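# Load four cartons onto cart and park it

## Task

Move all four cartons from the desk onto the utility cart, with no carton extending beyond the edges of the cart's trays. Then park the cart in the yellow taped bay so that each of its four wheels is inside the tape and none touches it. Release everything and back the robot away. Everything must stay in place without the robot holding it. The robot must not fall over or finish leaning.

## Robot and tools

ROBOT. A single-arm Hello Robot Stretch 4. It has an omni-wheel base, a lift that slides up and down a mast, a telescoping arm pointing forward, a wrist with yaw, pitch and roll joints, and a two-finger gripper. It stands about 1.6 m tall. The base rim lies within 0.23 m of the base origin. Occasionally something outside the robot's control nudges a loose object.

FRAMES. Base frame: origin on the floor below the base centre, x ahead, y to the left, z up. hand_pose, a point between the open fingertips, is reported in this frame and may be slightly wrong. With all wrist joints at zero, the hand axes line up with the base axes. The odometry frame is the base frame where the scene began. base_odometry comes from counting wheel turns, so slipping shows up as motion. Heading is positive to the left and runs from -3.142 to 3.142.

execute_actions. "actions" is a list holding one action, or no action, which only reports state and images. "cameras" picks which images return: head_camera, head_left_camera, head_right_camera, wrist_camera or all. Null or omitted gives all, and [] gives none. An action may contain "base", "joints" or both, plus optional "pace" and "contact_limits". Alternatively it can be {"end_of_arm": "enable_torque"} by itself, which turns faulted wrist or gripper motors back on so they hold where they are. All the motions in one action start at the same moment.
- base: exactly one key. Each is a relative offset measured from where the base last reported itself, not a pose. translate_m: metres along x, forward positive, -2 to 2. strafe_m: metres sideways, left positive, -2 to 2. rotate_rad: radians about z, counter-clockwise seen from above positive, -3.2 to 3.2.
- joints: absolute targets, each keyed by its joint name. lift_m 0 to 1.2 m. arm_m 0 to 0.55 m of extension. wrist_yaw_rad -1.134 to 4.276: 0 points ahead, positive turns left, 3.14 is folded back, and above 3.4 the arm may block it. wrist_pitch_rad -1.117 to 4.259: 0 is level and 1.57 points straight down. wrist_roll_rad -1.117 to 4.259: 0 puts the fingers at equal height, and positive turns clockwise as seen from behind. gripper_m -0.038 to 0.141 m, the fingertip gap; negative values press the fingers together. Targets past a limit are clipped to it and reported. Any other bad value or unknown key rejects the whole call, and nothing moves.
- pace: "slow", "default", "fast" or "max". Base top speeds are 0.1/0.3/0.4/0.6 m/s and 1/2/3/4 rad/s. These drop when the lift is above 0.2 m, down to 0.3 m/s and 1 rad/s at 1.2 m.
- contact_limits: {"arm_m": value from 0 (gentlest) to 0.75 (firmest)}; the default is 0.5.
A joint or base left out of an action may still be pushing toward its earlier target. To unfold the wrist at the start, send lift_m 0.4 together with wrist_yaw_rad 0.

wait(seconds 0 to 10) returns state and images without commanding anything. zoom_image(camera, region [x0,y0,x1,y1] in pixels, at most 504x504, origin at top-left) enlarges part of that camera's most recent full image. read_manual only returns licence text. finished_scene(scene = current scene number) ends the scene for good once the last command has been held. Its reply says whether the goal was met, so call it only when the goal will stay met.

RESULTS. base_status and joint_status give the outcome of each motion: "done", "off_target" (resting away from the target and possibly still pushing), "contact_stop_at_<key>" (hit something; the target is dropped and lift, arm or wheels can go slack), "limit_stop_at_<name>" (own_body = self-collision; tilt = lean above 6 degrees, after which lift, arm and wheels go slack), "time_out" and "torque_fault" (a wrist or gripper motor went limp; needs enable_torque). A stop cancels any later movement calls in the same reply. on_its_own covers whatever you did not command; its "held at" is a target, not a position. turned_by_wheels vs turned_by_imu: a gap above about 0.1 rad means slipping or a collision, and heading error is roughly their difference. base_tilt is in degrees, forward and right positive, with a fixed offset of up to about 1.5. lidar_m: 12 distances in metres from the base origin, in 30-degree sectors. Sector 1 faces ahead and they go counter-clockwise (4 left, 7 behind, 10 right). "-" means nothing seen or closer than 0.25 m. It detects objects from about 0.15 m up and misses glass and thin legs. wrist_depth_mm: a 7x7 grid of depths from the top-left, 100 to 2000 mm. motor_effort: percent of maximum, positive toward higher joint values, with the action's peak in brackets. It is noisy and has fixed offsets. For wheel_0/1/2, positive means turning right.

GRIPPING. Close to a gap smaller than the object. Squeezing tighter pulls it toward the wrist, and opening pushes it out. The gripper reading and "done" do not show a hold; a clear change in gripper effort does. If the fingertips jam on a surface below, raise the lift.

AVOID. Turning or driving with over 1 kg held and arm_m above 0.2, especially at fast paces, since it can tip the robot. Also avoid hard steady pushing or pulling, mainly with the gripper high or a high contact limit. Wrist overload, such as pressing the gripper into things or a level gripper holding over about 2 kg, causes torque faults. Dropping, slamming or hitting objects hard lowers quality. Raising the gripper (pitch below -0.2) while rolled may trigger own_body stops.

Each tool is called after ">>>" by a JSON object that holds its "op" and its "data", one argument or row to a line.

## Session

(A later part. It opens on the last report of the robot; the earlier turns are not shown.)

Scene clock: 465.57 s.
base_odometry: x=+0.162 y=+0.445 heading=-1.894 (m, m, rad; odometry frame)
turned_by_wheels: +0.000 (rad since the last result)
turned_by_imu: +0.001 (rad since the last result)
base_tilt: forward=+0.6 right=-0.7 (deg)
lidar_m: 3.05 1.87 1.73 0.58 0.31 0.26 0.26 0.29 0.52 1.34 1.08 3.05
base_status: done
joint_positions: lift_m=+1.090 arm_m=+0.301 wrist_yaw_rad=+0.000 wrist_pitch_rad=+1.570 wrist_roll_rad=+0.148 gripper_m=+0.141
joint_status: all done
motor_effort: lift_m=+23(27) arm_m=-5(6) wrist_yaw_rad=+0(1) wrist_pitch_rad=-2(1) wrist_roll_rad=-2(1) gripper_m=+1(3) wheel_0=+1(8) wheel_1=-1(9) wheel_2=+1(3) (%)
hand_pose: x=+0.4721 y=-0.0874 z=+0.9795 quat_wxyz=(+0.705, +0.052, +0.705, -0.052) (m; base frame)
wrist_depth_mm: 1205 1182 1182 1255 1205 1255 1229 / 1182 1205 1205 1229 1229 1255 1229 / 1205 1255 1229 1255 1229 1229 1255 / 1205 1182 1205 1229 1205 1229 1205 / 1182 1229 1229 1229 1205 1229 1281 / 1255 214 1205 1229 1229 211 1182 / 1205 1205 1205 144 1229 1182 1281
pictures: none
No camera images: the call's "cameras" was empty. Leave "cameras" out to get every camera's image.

>>> {"op": "execute_actions", "data": {
  "actions": [
    {"base":{"rotate_rad":2.607},"joints":{"arm_m":0.49,"wrist_roll_rad":-0.277,"lift_m":1.04},"pace":"fast"}
  ],
  "cameras": ["wrist_camera","head_right_camera"]
}}

Scene clock: 473.17 s.
base_odometry: x=+0.162 y=+0.445 heading=+0.714 (m, m, rad; odometry frame)
turned_by_wheels: +2.607 (rad since the last result)
turned_by_imu: +2.548 (rad since the last result)
base_tilt: forward=+0.6 right=-0.7 (deg)
lidar_m: 0.25 0.25 0.28 0.51 1.42 1.05 3.10 3.08 1.93 1.76 0.59 0.31
base_status: done
joint_positions: lift_m=+1.040 arm_m=+0.489 wrist_yaw_rad=+0.000 wrist_pitch_rad=+1.570 wrist_roll_rad=-0.277 gripper_m=+0.141
joint_status: all done
motor_effort: lift_m=+16(23) arm_m=+5(6) wrist_yaw_rad=-1(1) wrist_pitch_rad=-1(1) wrist_roll_rad=-2(7) gripper_m=+1(3) wheel_0=+0(5) wheel_1=+1(6) wheel_2=+1(6) (%)
hand_pose: x=+0.6604 y=-0.0874 z=+0.9300 quat_wxyz=(+0.701, -0.098, +0.700, +0.098) (m; base frame)
wrist_depth_mm: 433 433 436 436 433 439 1025 / 433 439 436 436 436 436 1160 / 430 430 436 430 436 433 1182 / 436 433 433 314 436 436 1182 / 433 433 433 317 433 433 1182 / 436 213 433 312 317 211 1160 / 433 433 439 145 433 433 1160
pictures: head_right_camera, wrist_camera
Images, in order (width x height): head_right_camera 420x672, wrist_camera 616x392.

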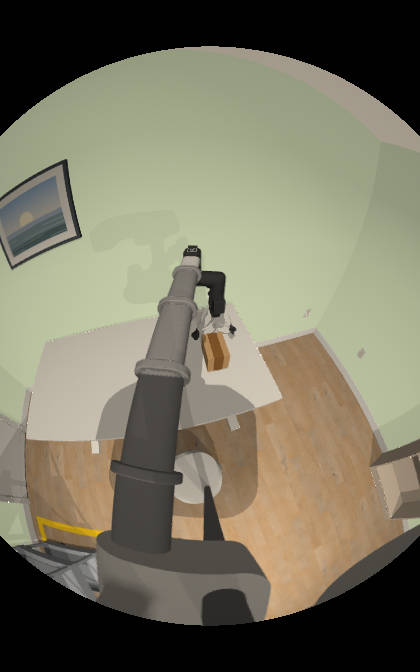

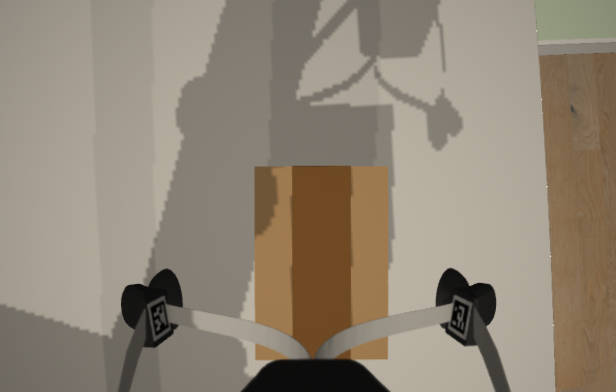

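>>> {"op": "execute_actions", "data": {
  "actions": [
    {"base":{"strafe_m":-0.011},"joints":{"arm_m":0.493,"lift_m":0.91},"pace":"fast"}
  ],
  "cameras": ["wrist_camera"]
}}

>>> {"op": "execute_actions", "data": {
  "actions": [
    {"joints":{"gripper_m":0.05}}
  ],
  "cameras": []
}}

>>> {"op": "execute_actions", "data": {
  "actions": [
    {"joints":{"lift_m":0.95},"pace":"fast"}
  ],
  "cameras": ["wrist_camera"]
}}

Scene clock: 480.13 s.
base_odometry: x=+0.170 y=+0.437 heading=+0.714 (m, m, rad; odometry frame)
turned_by_wheels: +0.000 (rad since the last result)
turned_by_imu: +0.001 (rad since the last result)
base_tilt: forward=+0.7 right=-0.7 (deg)
lidar_m: 0.25 0.25 0.29 0.45 1.42 1.06 3.07 3.07 1.94 1.75 0.58 0.33
base_status: done
joint_positions: lift_m=+0.910 arm_m=+0.492 wrist_yaw_rad=+0.000 wrist_pitch_rad=+1.570 wrist_roll_rad=-0.277 gripper_m=+0.141
joint_status: all done
motor_effort: lift_m=+15(16) arm_m=+6(7) wrist_yaw_rad=-1(0) wrist_pitch_rad=-2(1) wrist_roll_rad=+1(1) gripper_m=+2(2) wheel_0=+0(7) wheel_1=+1(5) wheel_2=+0(0) (%)
hand_pose: x=+0.6631 y=-0.0874 z=+0.8001 quat_wxyz=(+0.701, -0.098, +0.700, +0.097) (m; base frame)
wrist_depth_mm: 301 303 304 303 304 304 303 / 301 306 304 306 303 304 304 / 303 303 304 304 304 304 304 / 303 301 185 183 185 303 306 / 303 303 185 184 185 306 304 / 304 213 185 185 185 211 304 / 301 301 185 147 185 303 304
pictures: wrist_camera
Images, in order (width x height): wrist_camera 616x392.

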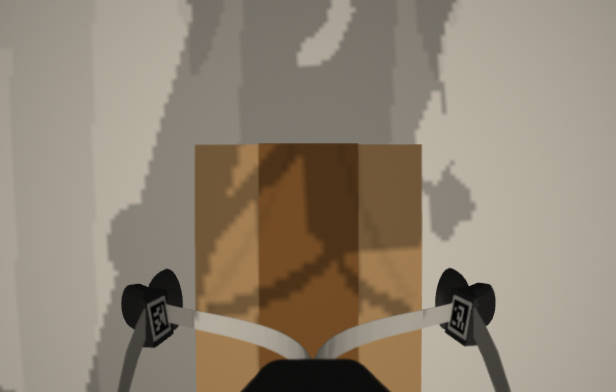

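Scene clock: 482.07 s.
base_odometry: x=+0.170 y=+0.437 heading=+0.714 (m, m, rad; odometry frame)
turned_by_wheels: +0.000 (rad since the last result)
turned_by_imu: +0.001 (rad since the last result)
base_tilt: forward=+0.6 right=-0.7 (deg)
lidar_m: 0.26 0.25 0.30 0.49 1.39 1.07 3.08 3.07 1.93 1.75 0.58 0.31
base_status: not commanded
joint_positions: lift_m=+0.910 arm_m=+0.492 wrist_yaw_rad=+0.000 wrist_pitch_rad=+1.570 wrist_roll_rad=-0.277 gripper_m=+0.051
joint_status: all done
motor_effort: lift_m=+19(19) arm_m=+6(6) wrist_yaw_rad=+0(0) wrist_pitch_rad=-2(1) wrist_roll_rad=-1(4) gripper_m=-22(29) wheel_0=+0(0) wheel_1=+0(1) wheel_2=+0(0) (%)
hand_pose: x=+0.6631 y=-0.0874 z=+0.7998 quat_wxyz=(+0.701, -0.098, +0.700, +0.097) (m; base frame)
wrist_depth_mm: 301 301 301 300 300 301 300 / 300 301 301 301 300 301 303 / 301 301 170 170 170 301 301 / 301 300 170 169 170 300 301 / 301 300 170 169 169 301 301 / 301 300 169 169 169 300 301 / 300 300 169 168 169 301 301
pictures: none
No camera images: the call's "cameras" was empty. Leave "cameras" out to get every camera's image.

Scene clock: 482.93 s.
base_odometry: x=+0.170 y=+0.437 heading=+0.714 (m, m, rad; odometry frame)
turned_by_wheels: +0.000 (rad since the last result)
turned_by_imu: +0.000 (rad since the last result)
base_tilt: forward=+0.7 right=-0.7 (deg)
lidar_m: 0.25 0.25 0.31 0.50 1.46 1.09 3.08 3.07 1.93 1.72 0.58 0.31
base_status: not commanded
joint_positions: lift_m=+0.949 arm_m=+0.492 wrist_yaw_rad=+0.000 wrist_pitch_rad=+1.570 wrist_roll_rad=-0.277 gripper_m=+0.051
joint_status: all done
motor_effort: lift_m=+26(27) arm_m=+6(6) wrist_yaw_rad=+0(0) wrist_pitch_rad=-2(2) wrist_roll_rad=-1(2) gripper_m=-28(25) wheel_0=+0(0) wheel_1=+0(1) wheel_2=+0(0) (%)
hand_pose: x=+0.6631 y=-0.0874 z=+0.8392 quat_wxyz=(+0.701, -0.098, +0.700, +0.097) (m; base frame)
wrist_depth_mm: 342 342 342 340 342 342 340 / 340 340 342 342 342 342 342 / 343 342 170 169 170 342 340 / 340 342 170 169 170 340 340 / 340 342 169 169 170 342 342 / 340 342 169 169 169 342 340 / 343 342 169 168 169 340 342
pictures: wrist_camera
Images, in order (width x height): wrist_camera 616x392.

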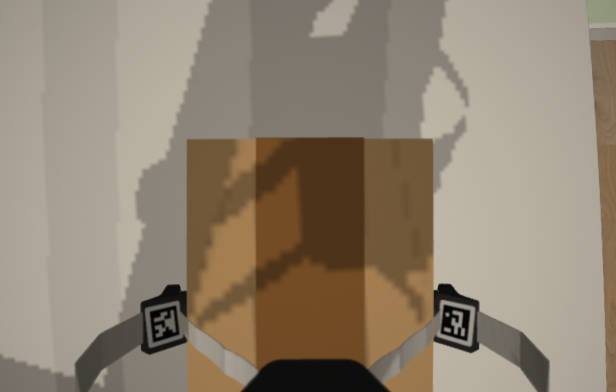

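>>> {"op": "execute_actions", "data": {
  "actions": [
    {"base":{"rotate_rad":2.475},"joints":{"lift_m":1.07,"arm_m":0.3,"wrist_roll_rad":-1.05},"pace":"fast"}
  ],
  "cameras": ["head_right_camera","head_camera"]
}}

Scene clock: 496.87 s.
base_odometry: x=+0.170 y=+0.437 heading=-3.094 (m, m, rad; odometry frame)
turned_by_wheels: +2.475 (rad since the last result)
turned_by_imu: +2.419 (rad since the last result)
base_tilt: forward=+0.7 right=-0.7 (deg)
lidar_m: 0.44 1.28 3.06 2.14 1.72 1.84 0.39 0.27 0.25 0.27 0.41 0.36
base_status: done
joint_positions: lift_m=+1.069 arm_m=+0.301 wrist_yaw_rad=+0.000 wrist_pitch_rad=+1.570 wrist_roll_rad=-1.050 gripper_m=+0.051
joint_status: all done
motor_effort: lift_m=+27(25) arm_m=-6(7) wrist_yaw_rad=-1(2) wrist_pitch_rad=+0(4) wrist_roll_rad=-2(5) gripper_m=-28(28) wheel_0=+1(7) wheel_1=+1(5) wheel_2=+1(8) (%)
hand_pose: x=+0.4723 y=-0.0874 z=+0.9591 quat_wxyz=(+0.612, -0.355, +0.612, +0.354) (m; base frame)
wrist_depth_mm: 1229 1229 1229 1182 1205 1205 1042 / 1229 1205 1205 1229 1182 1205 1205 / 1229 1205 170 170 169 1205 1205 / 1229 1205 170 169 169 1229 1205 / 1182 991 169 169 169 1205 1205 / 1229 976 169 168 169 1205 1229 / 1229 1205 169 168 168 1182 1160
pictures: head_camera, head_right_camera
Images, in order (width x height): head_camera 420x560, head_right_camera 420x672.

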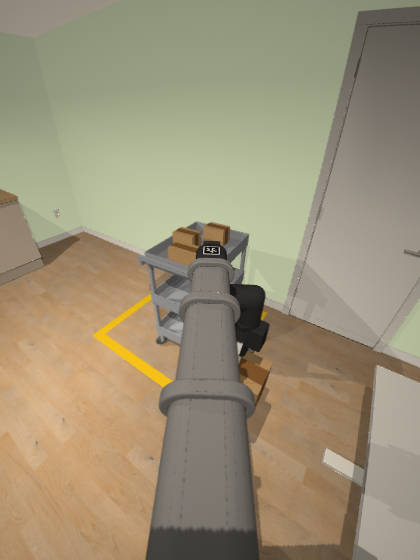

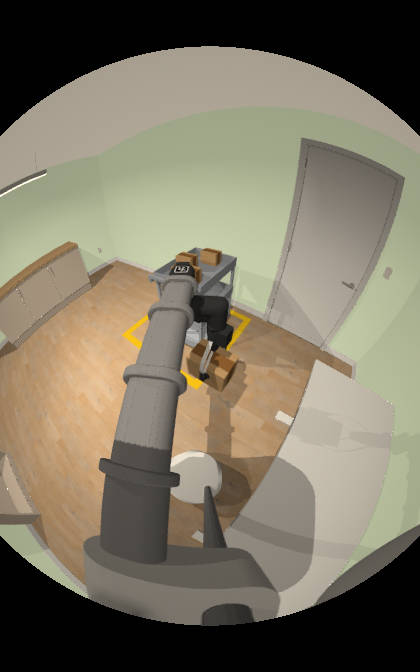

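>>> {"op": "execute_actions", "data": {
  "actions": [
    {"base":{"translate_m":0.77},"joints":{"lift_m":1.125,"arm_m":0.51},"pace":"fast"}
  ],
  "cameras": ["head_right_camera","wrist_camera"]
}}

Scene clock: 504.47 s.
base_odometry: x=-0.600 y=+0.400 heading=-3.094 (m, m, rad; odometry frame)
turned_by_wheels: +0.000 (rad since the last result)
turned_by_imu: +0.000 (rad since the last result)
base_tilt: forward=+0.7 right=-0.7 (deg)
lidar_m: 0.29 0.33 2.64 2.80 2.27 2.25 0.90 0.71 0.65 0.72 1.25 0.81
base_status: done
joint_positions: lift_m=+1.124 arm_m=+0.509 wrist_yaw_rad=+0.000 wrist_pitch_rad=+1.570 wrist_roll_rad=-1.050 gripper_m=+0.051
joint_status: all done
motor_effort: lift_m=+27(30) arm_m=+6(7) wrist_yaw_rad=+0(2) wrist_pitch_rad=-1(8) wrist_roll_rad=-2(2) gripper_m=-25(26) wheel_0=-1(5) wheel_1=+0(5) wheel_2=+2(8) (%)
hand_pose: x=+0.6802 y=-0.0874 z=+1.0142 quat_wxyz=(+0.612, -0.355, +0.612, +0.354) (m; base frame)
wrist_depth_mm: 330 349 366 327 445 325 322 / 329 345 445 442 445 325 324 / 327 342 170 170 170 322 322 / 329 336 170 169 169 442 424 / 442 449 170 169 169 442 430 / 430 377 169 169 169 368 831 / 1025 1042 169 169 169 1255 904
pictures: head_right_camera, wrist_camera
Images, in order (width x height): head_right_camera 420x672, wrist_camera 616x392.

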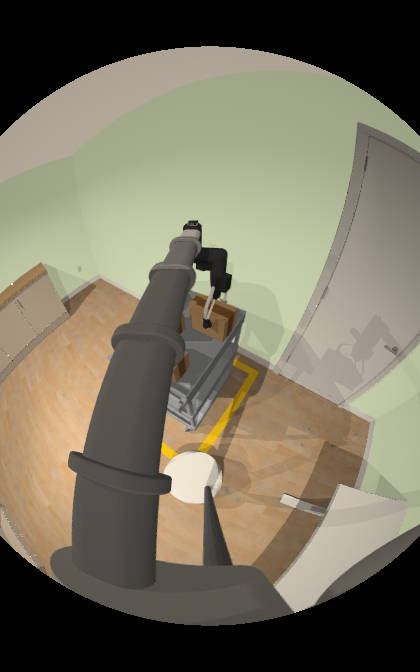

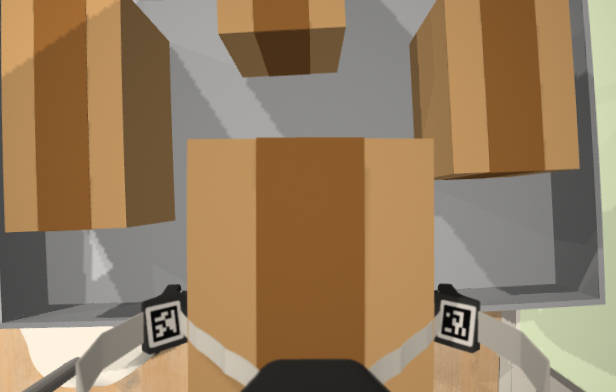

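>>> {"op": "execute_actions", "data": {
  "actions": [
    {"base":{"strafe_m":0.046},"joints":{"lift_m":1.035,"arm_m":0.523,"wrist_roll_rad":-1.09}}
  ],
  "cameras": ["wrist_camera"]
}}

Scene clock: 513.30 s.
base_odometry: x=-0.598 y=+0.354 heading=-3.094 (m, m, rad; odometry frame)
turned_by_wheels: +0.000 (rad since the last result)
turned_by_imu: +0.001 (rad since the last result)
base_tilt: forward=+0.7 right=-0.8 (deg)
lidar_m: 0.28 0.36 2.58 2.74 2.23 2.22 0.98 0.74 0.69 0.73 1.27 0.61
base_status: done
joint_positions: lift_m=+1.035 arm_m=+0.522 wrist_yaw_rad=+0.000 wrist_pitch_rad=+1.570 wrist_roll_rad=-1.089 gripper_m=+0.051
joint_status: all done
motor_effort: lift_m=+19(25) arm_m=+6(8) wrist_yaw_rad=-1(0) wrist_pitch_rad=-1(0) wrist_roll_rad=-2(3) gripper_m=-28(26) wheel_0=+0(7) wheel_1=-1(7) wheel_2=+1(0) (%)
hand_pose: x=+0.6932 y=-0.0874 z=+0.9248 quat_wxyz=(+0.605, -0.367, +0.604, +0.366) (m; base frame)
wrist_depth_mm: 236 332 253 236 355 353 235 / 237 312 359 329 355 293 234 / 236 312 170 169 170 294 234 / 236 310 170 169 169 296 232 / 237 310 170 168 169 353 349 / 353 272 169 169 169 349 349 / 355 319 169 168 169 315 349
pictures: wrist_camera
Images, in order (width x height): wrist_camera 616x392.

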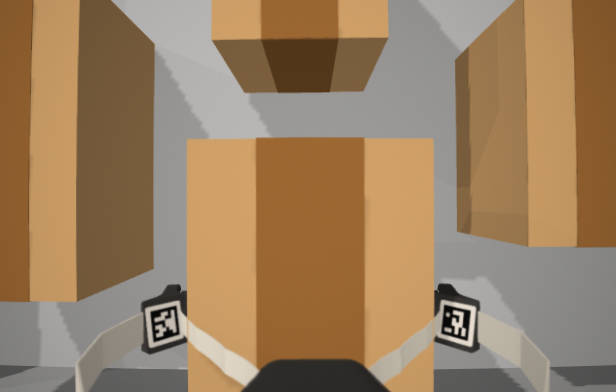

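>>> {"op": "execute_actions", "data": {
  "actions": [
    {"joints":{"lift_m":0.977}}
  ],
  "cameras": []
}}

>>> {"op": "execute_actions", "data": {
  "actions": [
    {"joints":{"gripper_m":0.13}}
  ],
  "cameras": []
}}

>>> {"op": "execute_actions", "data": {
  "actions": [
    {"joints":{"lift_m":1.07},"pace":"fast"}
  ],
  "cameras": ["wrist_camera"]
}}

>>> {"op": "execute_actions", "data": {
  "actions": [
    {"base":{"translate_m":-0.6},"joints":{"arm_m":0.05},"pace":"fast"}
  ]
}}

Scene clock: 520.57 s.
base_odometry: x=-0.598 y=+0.354 heading=-3.094 (m, m, rad; odometry frame)
turned_by_wheels: +0.000 (rad since the last result)
turned_by_imu: +0.001 (rad since the last result)
base_tilt: forward=+0.7 right=-0.8 (deg)
lidar_m: 0.32 0.38 2.57 2.73 2.25 2.20 0.98 0.69 0.70 0.74 1.29 0.61
base_status: not commanded
joint_positions: lift_m=+0.977 arm_m=+0.522 wrist_yaw_rad=+0.000 wrist_pitch_rad=+1.570 wrist_roll_rad=-1.090 gripper_m=+0.051
joint_status: all done
motor_effort: lift_m=+19(18) arm_m=+6(6) wrist_yaw_rad=+0(0) wrist_pitch_rad=-1(1) wrist_roll_rad=-2(1) gripper_m=-26(27) wheel_0=+0(0) wheel_1=-1(1) wheel_2=+1(1) (%)
hand_pose: x=+0.6932 y=-0.0874 z=+0.8668 quat_wxyz=(+0.605, -0.367, +0.604, +0.366) (m; base frame)
wrist_depth_mm: 215 297 236 220 296 294 213 / 211 298 296 296 297 296 213 / 211 297 170 169 170 294 213 / 212 296 169 168 169 294 215 / 211 296 169 169 169 293 290 / 227 272 170 168 169 293 291 / 294 294 169 168 169 293 291
pictures: none
No camera images: the call's "cameras" was empty. Leave "cameras" out to get every camera's image.

Scene clock: 522.30 s.
base_odometry: x=-0.598 y=+0.354 heading=-3.094 (m, m, rad; odometry frame)
turned_by_wheels: +0.000 (rad since the last result)
turned_by_imu: +0.001 (rad since the last result)
base_tilt: forward=+0.7 right=-0.7 (deg)
lidar_m: 0.31 0.39 2.60 2.75 2.24 2.20 0.98 0.72 0.69 0.74 1.30 0.63
base_status: not commanded
joint_positions: lift_m=+0.977 arm_m=+0.522 wrist_yaw_rad=+0.000 wrist_pitch_rad=+1.571 wrist_roll_rad=-1.090 gripper_m=+0.130
joint_status: all done
motor_effort: lift_m=+17(19) arm_m=+6(6) wrist_yaw_rad=+1(2) wrist_pitch_rad=-6(7) wrist_roll_rad=+0(2) gripper_m=-1(28) wheel_0=+0(0) wheel_1=+0(1) wheel_2=+1(1) (%)
hand_pose: x=+0.6927 y=-0.0874 z=+0.8670 quat_wxyz=(+0.605, -0.366, +0.605, +0.366) (m; base frame)
wrist_depth_mm: 219 301 236 220 301 301 208 / 216 303 303 303 301 289 210 / 215 303 303 301 303 287 209 / 216 300 182 181 182 290 211 / 215 298 182 180 182 297 300 / 231 300 182 181 181 298 300 / 298 300 181 146 181 300 297
pictures: none
No camera images: the call's "cameras" was empty. Leave "cameras" out to get every camera's image.

Scene clock: 523.43 s.
base_odometry: x=-0.598 y=+0.354 heading=-3.094 (m, m, rad; odometry frame)
turned_by_wheels: +0.000 (rad since the last result)
turned_by_imu: +0.000 (rad since the last result)
base_tilt: forward=+0.7 right=-0.7 (deg)
lidar_m: 0.31 0.38 2.60 2.76 2.25 2.22 1.04 0.71 0.71 0.72 1.27 0.62
base_status: not commanded
joint_positions: lift_m=+1.070 arm_m=+0.522 wrist_yaw_rad=+0.000 wrist_pitch_rad=+1.570 wrist_roll_rad=-1.090 gripper_m=+0.130
joint_status: all done
motor_effort: lift_m=+24(23) arm_m=+6(6) wrist_yaw_rad=+0(1) wrist_pitch_rad=-2(6) wrist_roll_rad=-3(2) gripper_m=+0(0) wheel_0=+0(0) wheel_1=+0(0) wheel_2=+1(1) (%)
hand_pose: x=+0.6931 y=-0.0874 z=+0.9594 quat_wxyz=(+0.605, -0.367, +0.605, +0.366) (m; base frame)
wrist_depth_mm: 274 340 392 273 392 392 271 / 273 315 392 325 387 291 270 / 273 314 392 392 389 293 270 / 272 314 389 271 389 293 270 / 272 312 392 270 389 387 384 / 389 392 271 271 268 387 389 / 359 340 342 145 338 336 368
pictures: wrist_camera
Images, in order (width x height): wrist_camera 616x392.

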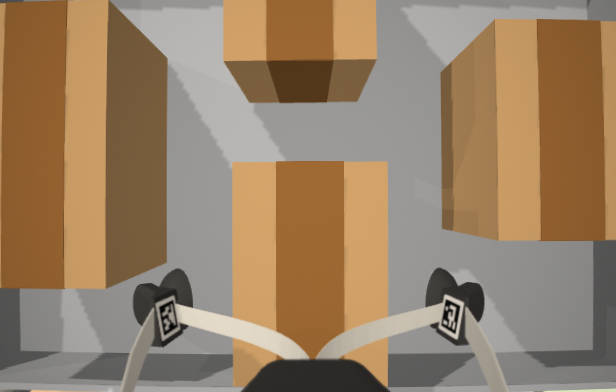

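Scene clock: 526.70 s.
base_odometry: x=+0.002 y=+0.383 heading=-3.094 (m, m, rad; odometry frame)
turned_by_wheels: +0.000 (rad since the last result)
turned_by_imu: +0.003 (rad since the last result)
base_tilt: forward=+0.6 right=-0.7 (deg)
lidar_m: 0.88 1.12 2.89 2.72 1.79 1.96 0.56 0.41 0.38 0.40 0.60 1.72
base_status: done
joint_positions: lift_m=+1.070 arm_m=+0.051 wrist_yaw_rad=+0.000 wrist_pitch_rad=+1.570 wrist_roll_rad=-1.090 gripper_m=+0.130
joint_status: all done
motor_effort: lift_m=+24(23) arm_m=-5(7) wrist_yaw_rad=+0(1) wrist_pitch_rad=-2(3) wrist_roll_rad=-2(2) gripper_m=+0(1) wheel_0=-1(5) wheel_1=+0(6) wheel_2=+0(8) (%)
hand_pose: x=+0.2220 y=-0.0874 z=+0.9594 quat_wxyz=(+0.605, -0.367, +0.605, +0.366) (m; base frame)
wrist_depth_mm: 1229 1229 1182 1205 1205 1182 1060 / 1229 1229 1205 1229 1182 1205 1205 / 1229 1205 1205 1205 1205 1205 1205 / 1205 1205 991 1205 1182 1182 1205 / 1205 1205 976 1205 1182 1205 1205 / 1229 1205 891 1229 1205 1160 1182 / 1205 469 1182 145 1205 1182 1182
pictures: head_camera, head_left_camera, head_right_camera, wrist_camera
Images, in order (width x height): head_camera 420x560, head_left_camera 420x672, head_right_camera 420x672, wrist_camera 616x392.

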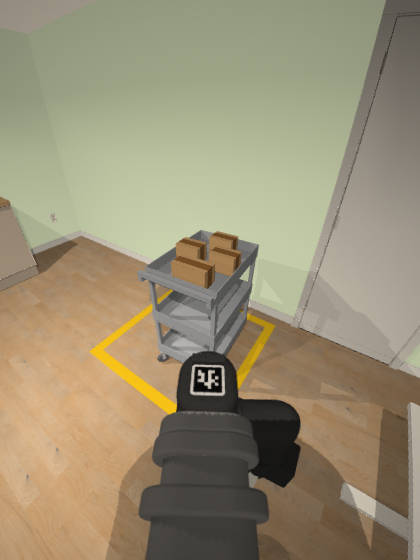

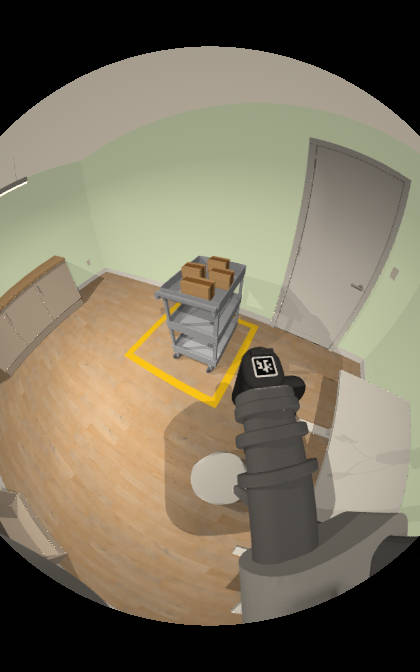

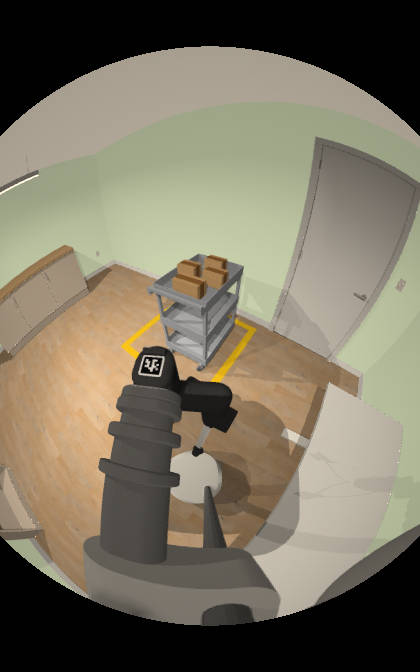

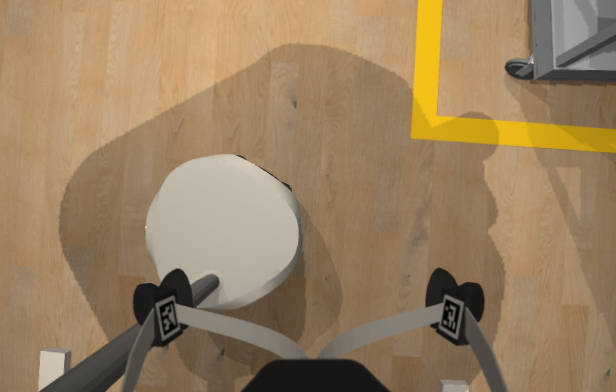

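>>> {"op": "zoom_image", "data": {
  "camera": "head_left_camera",
  "region": [110, 240, 280, 420]
}}

Region (110, 240, 280, 420) of head_left_camera's 420x672 image, scaled by 2.800, with more detail than that image has.

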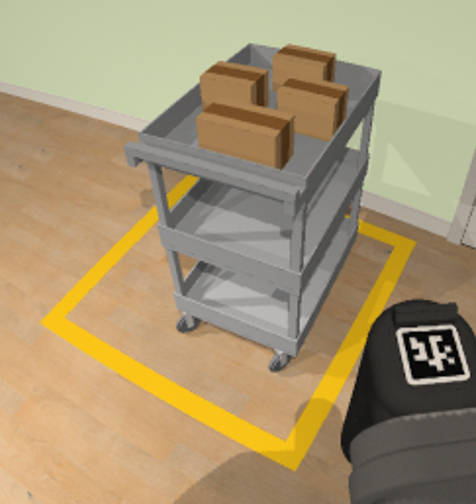

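All four cartons are on the tray, the cart is well inside the bay, and the robot is clear.

>>> {"op": "finished_scene", "data": {
  "scene": 2
}}

The scene is finished: the task was done.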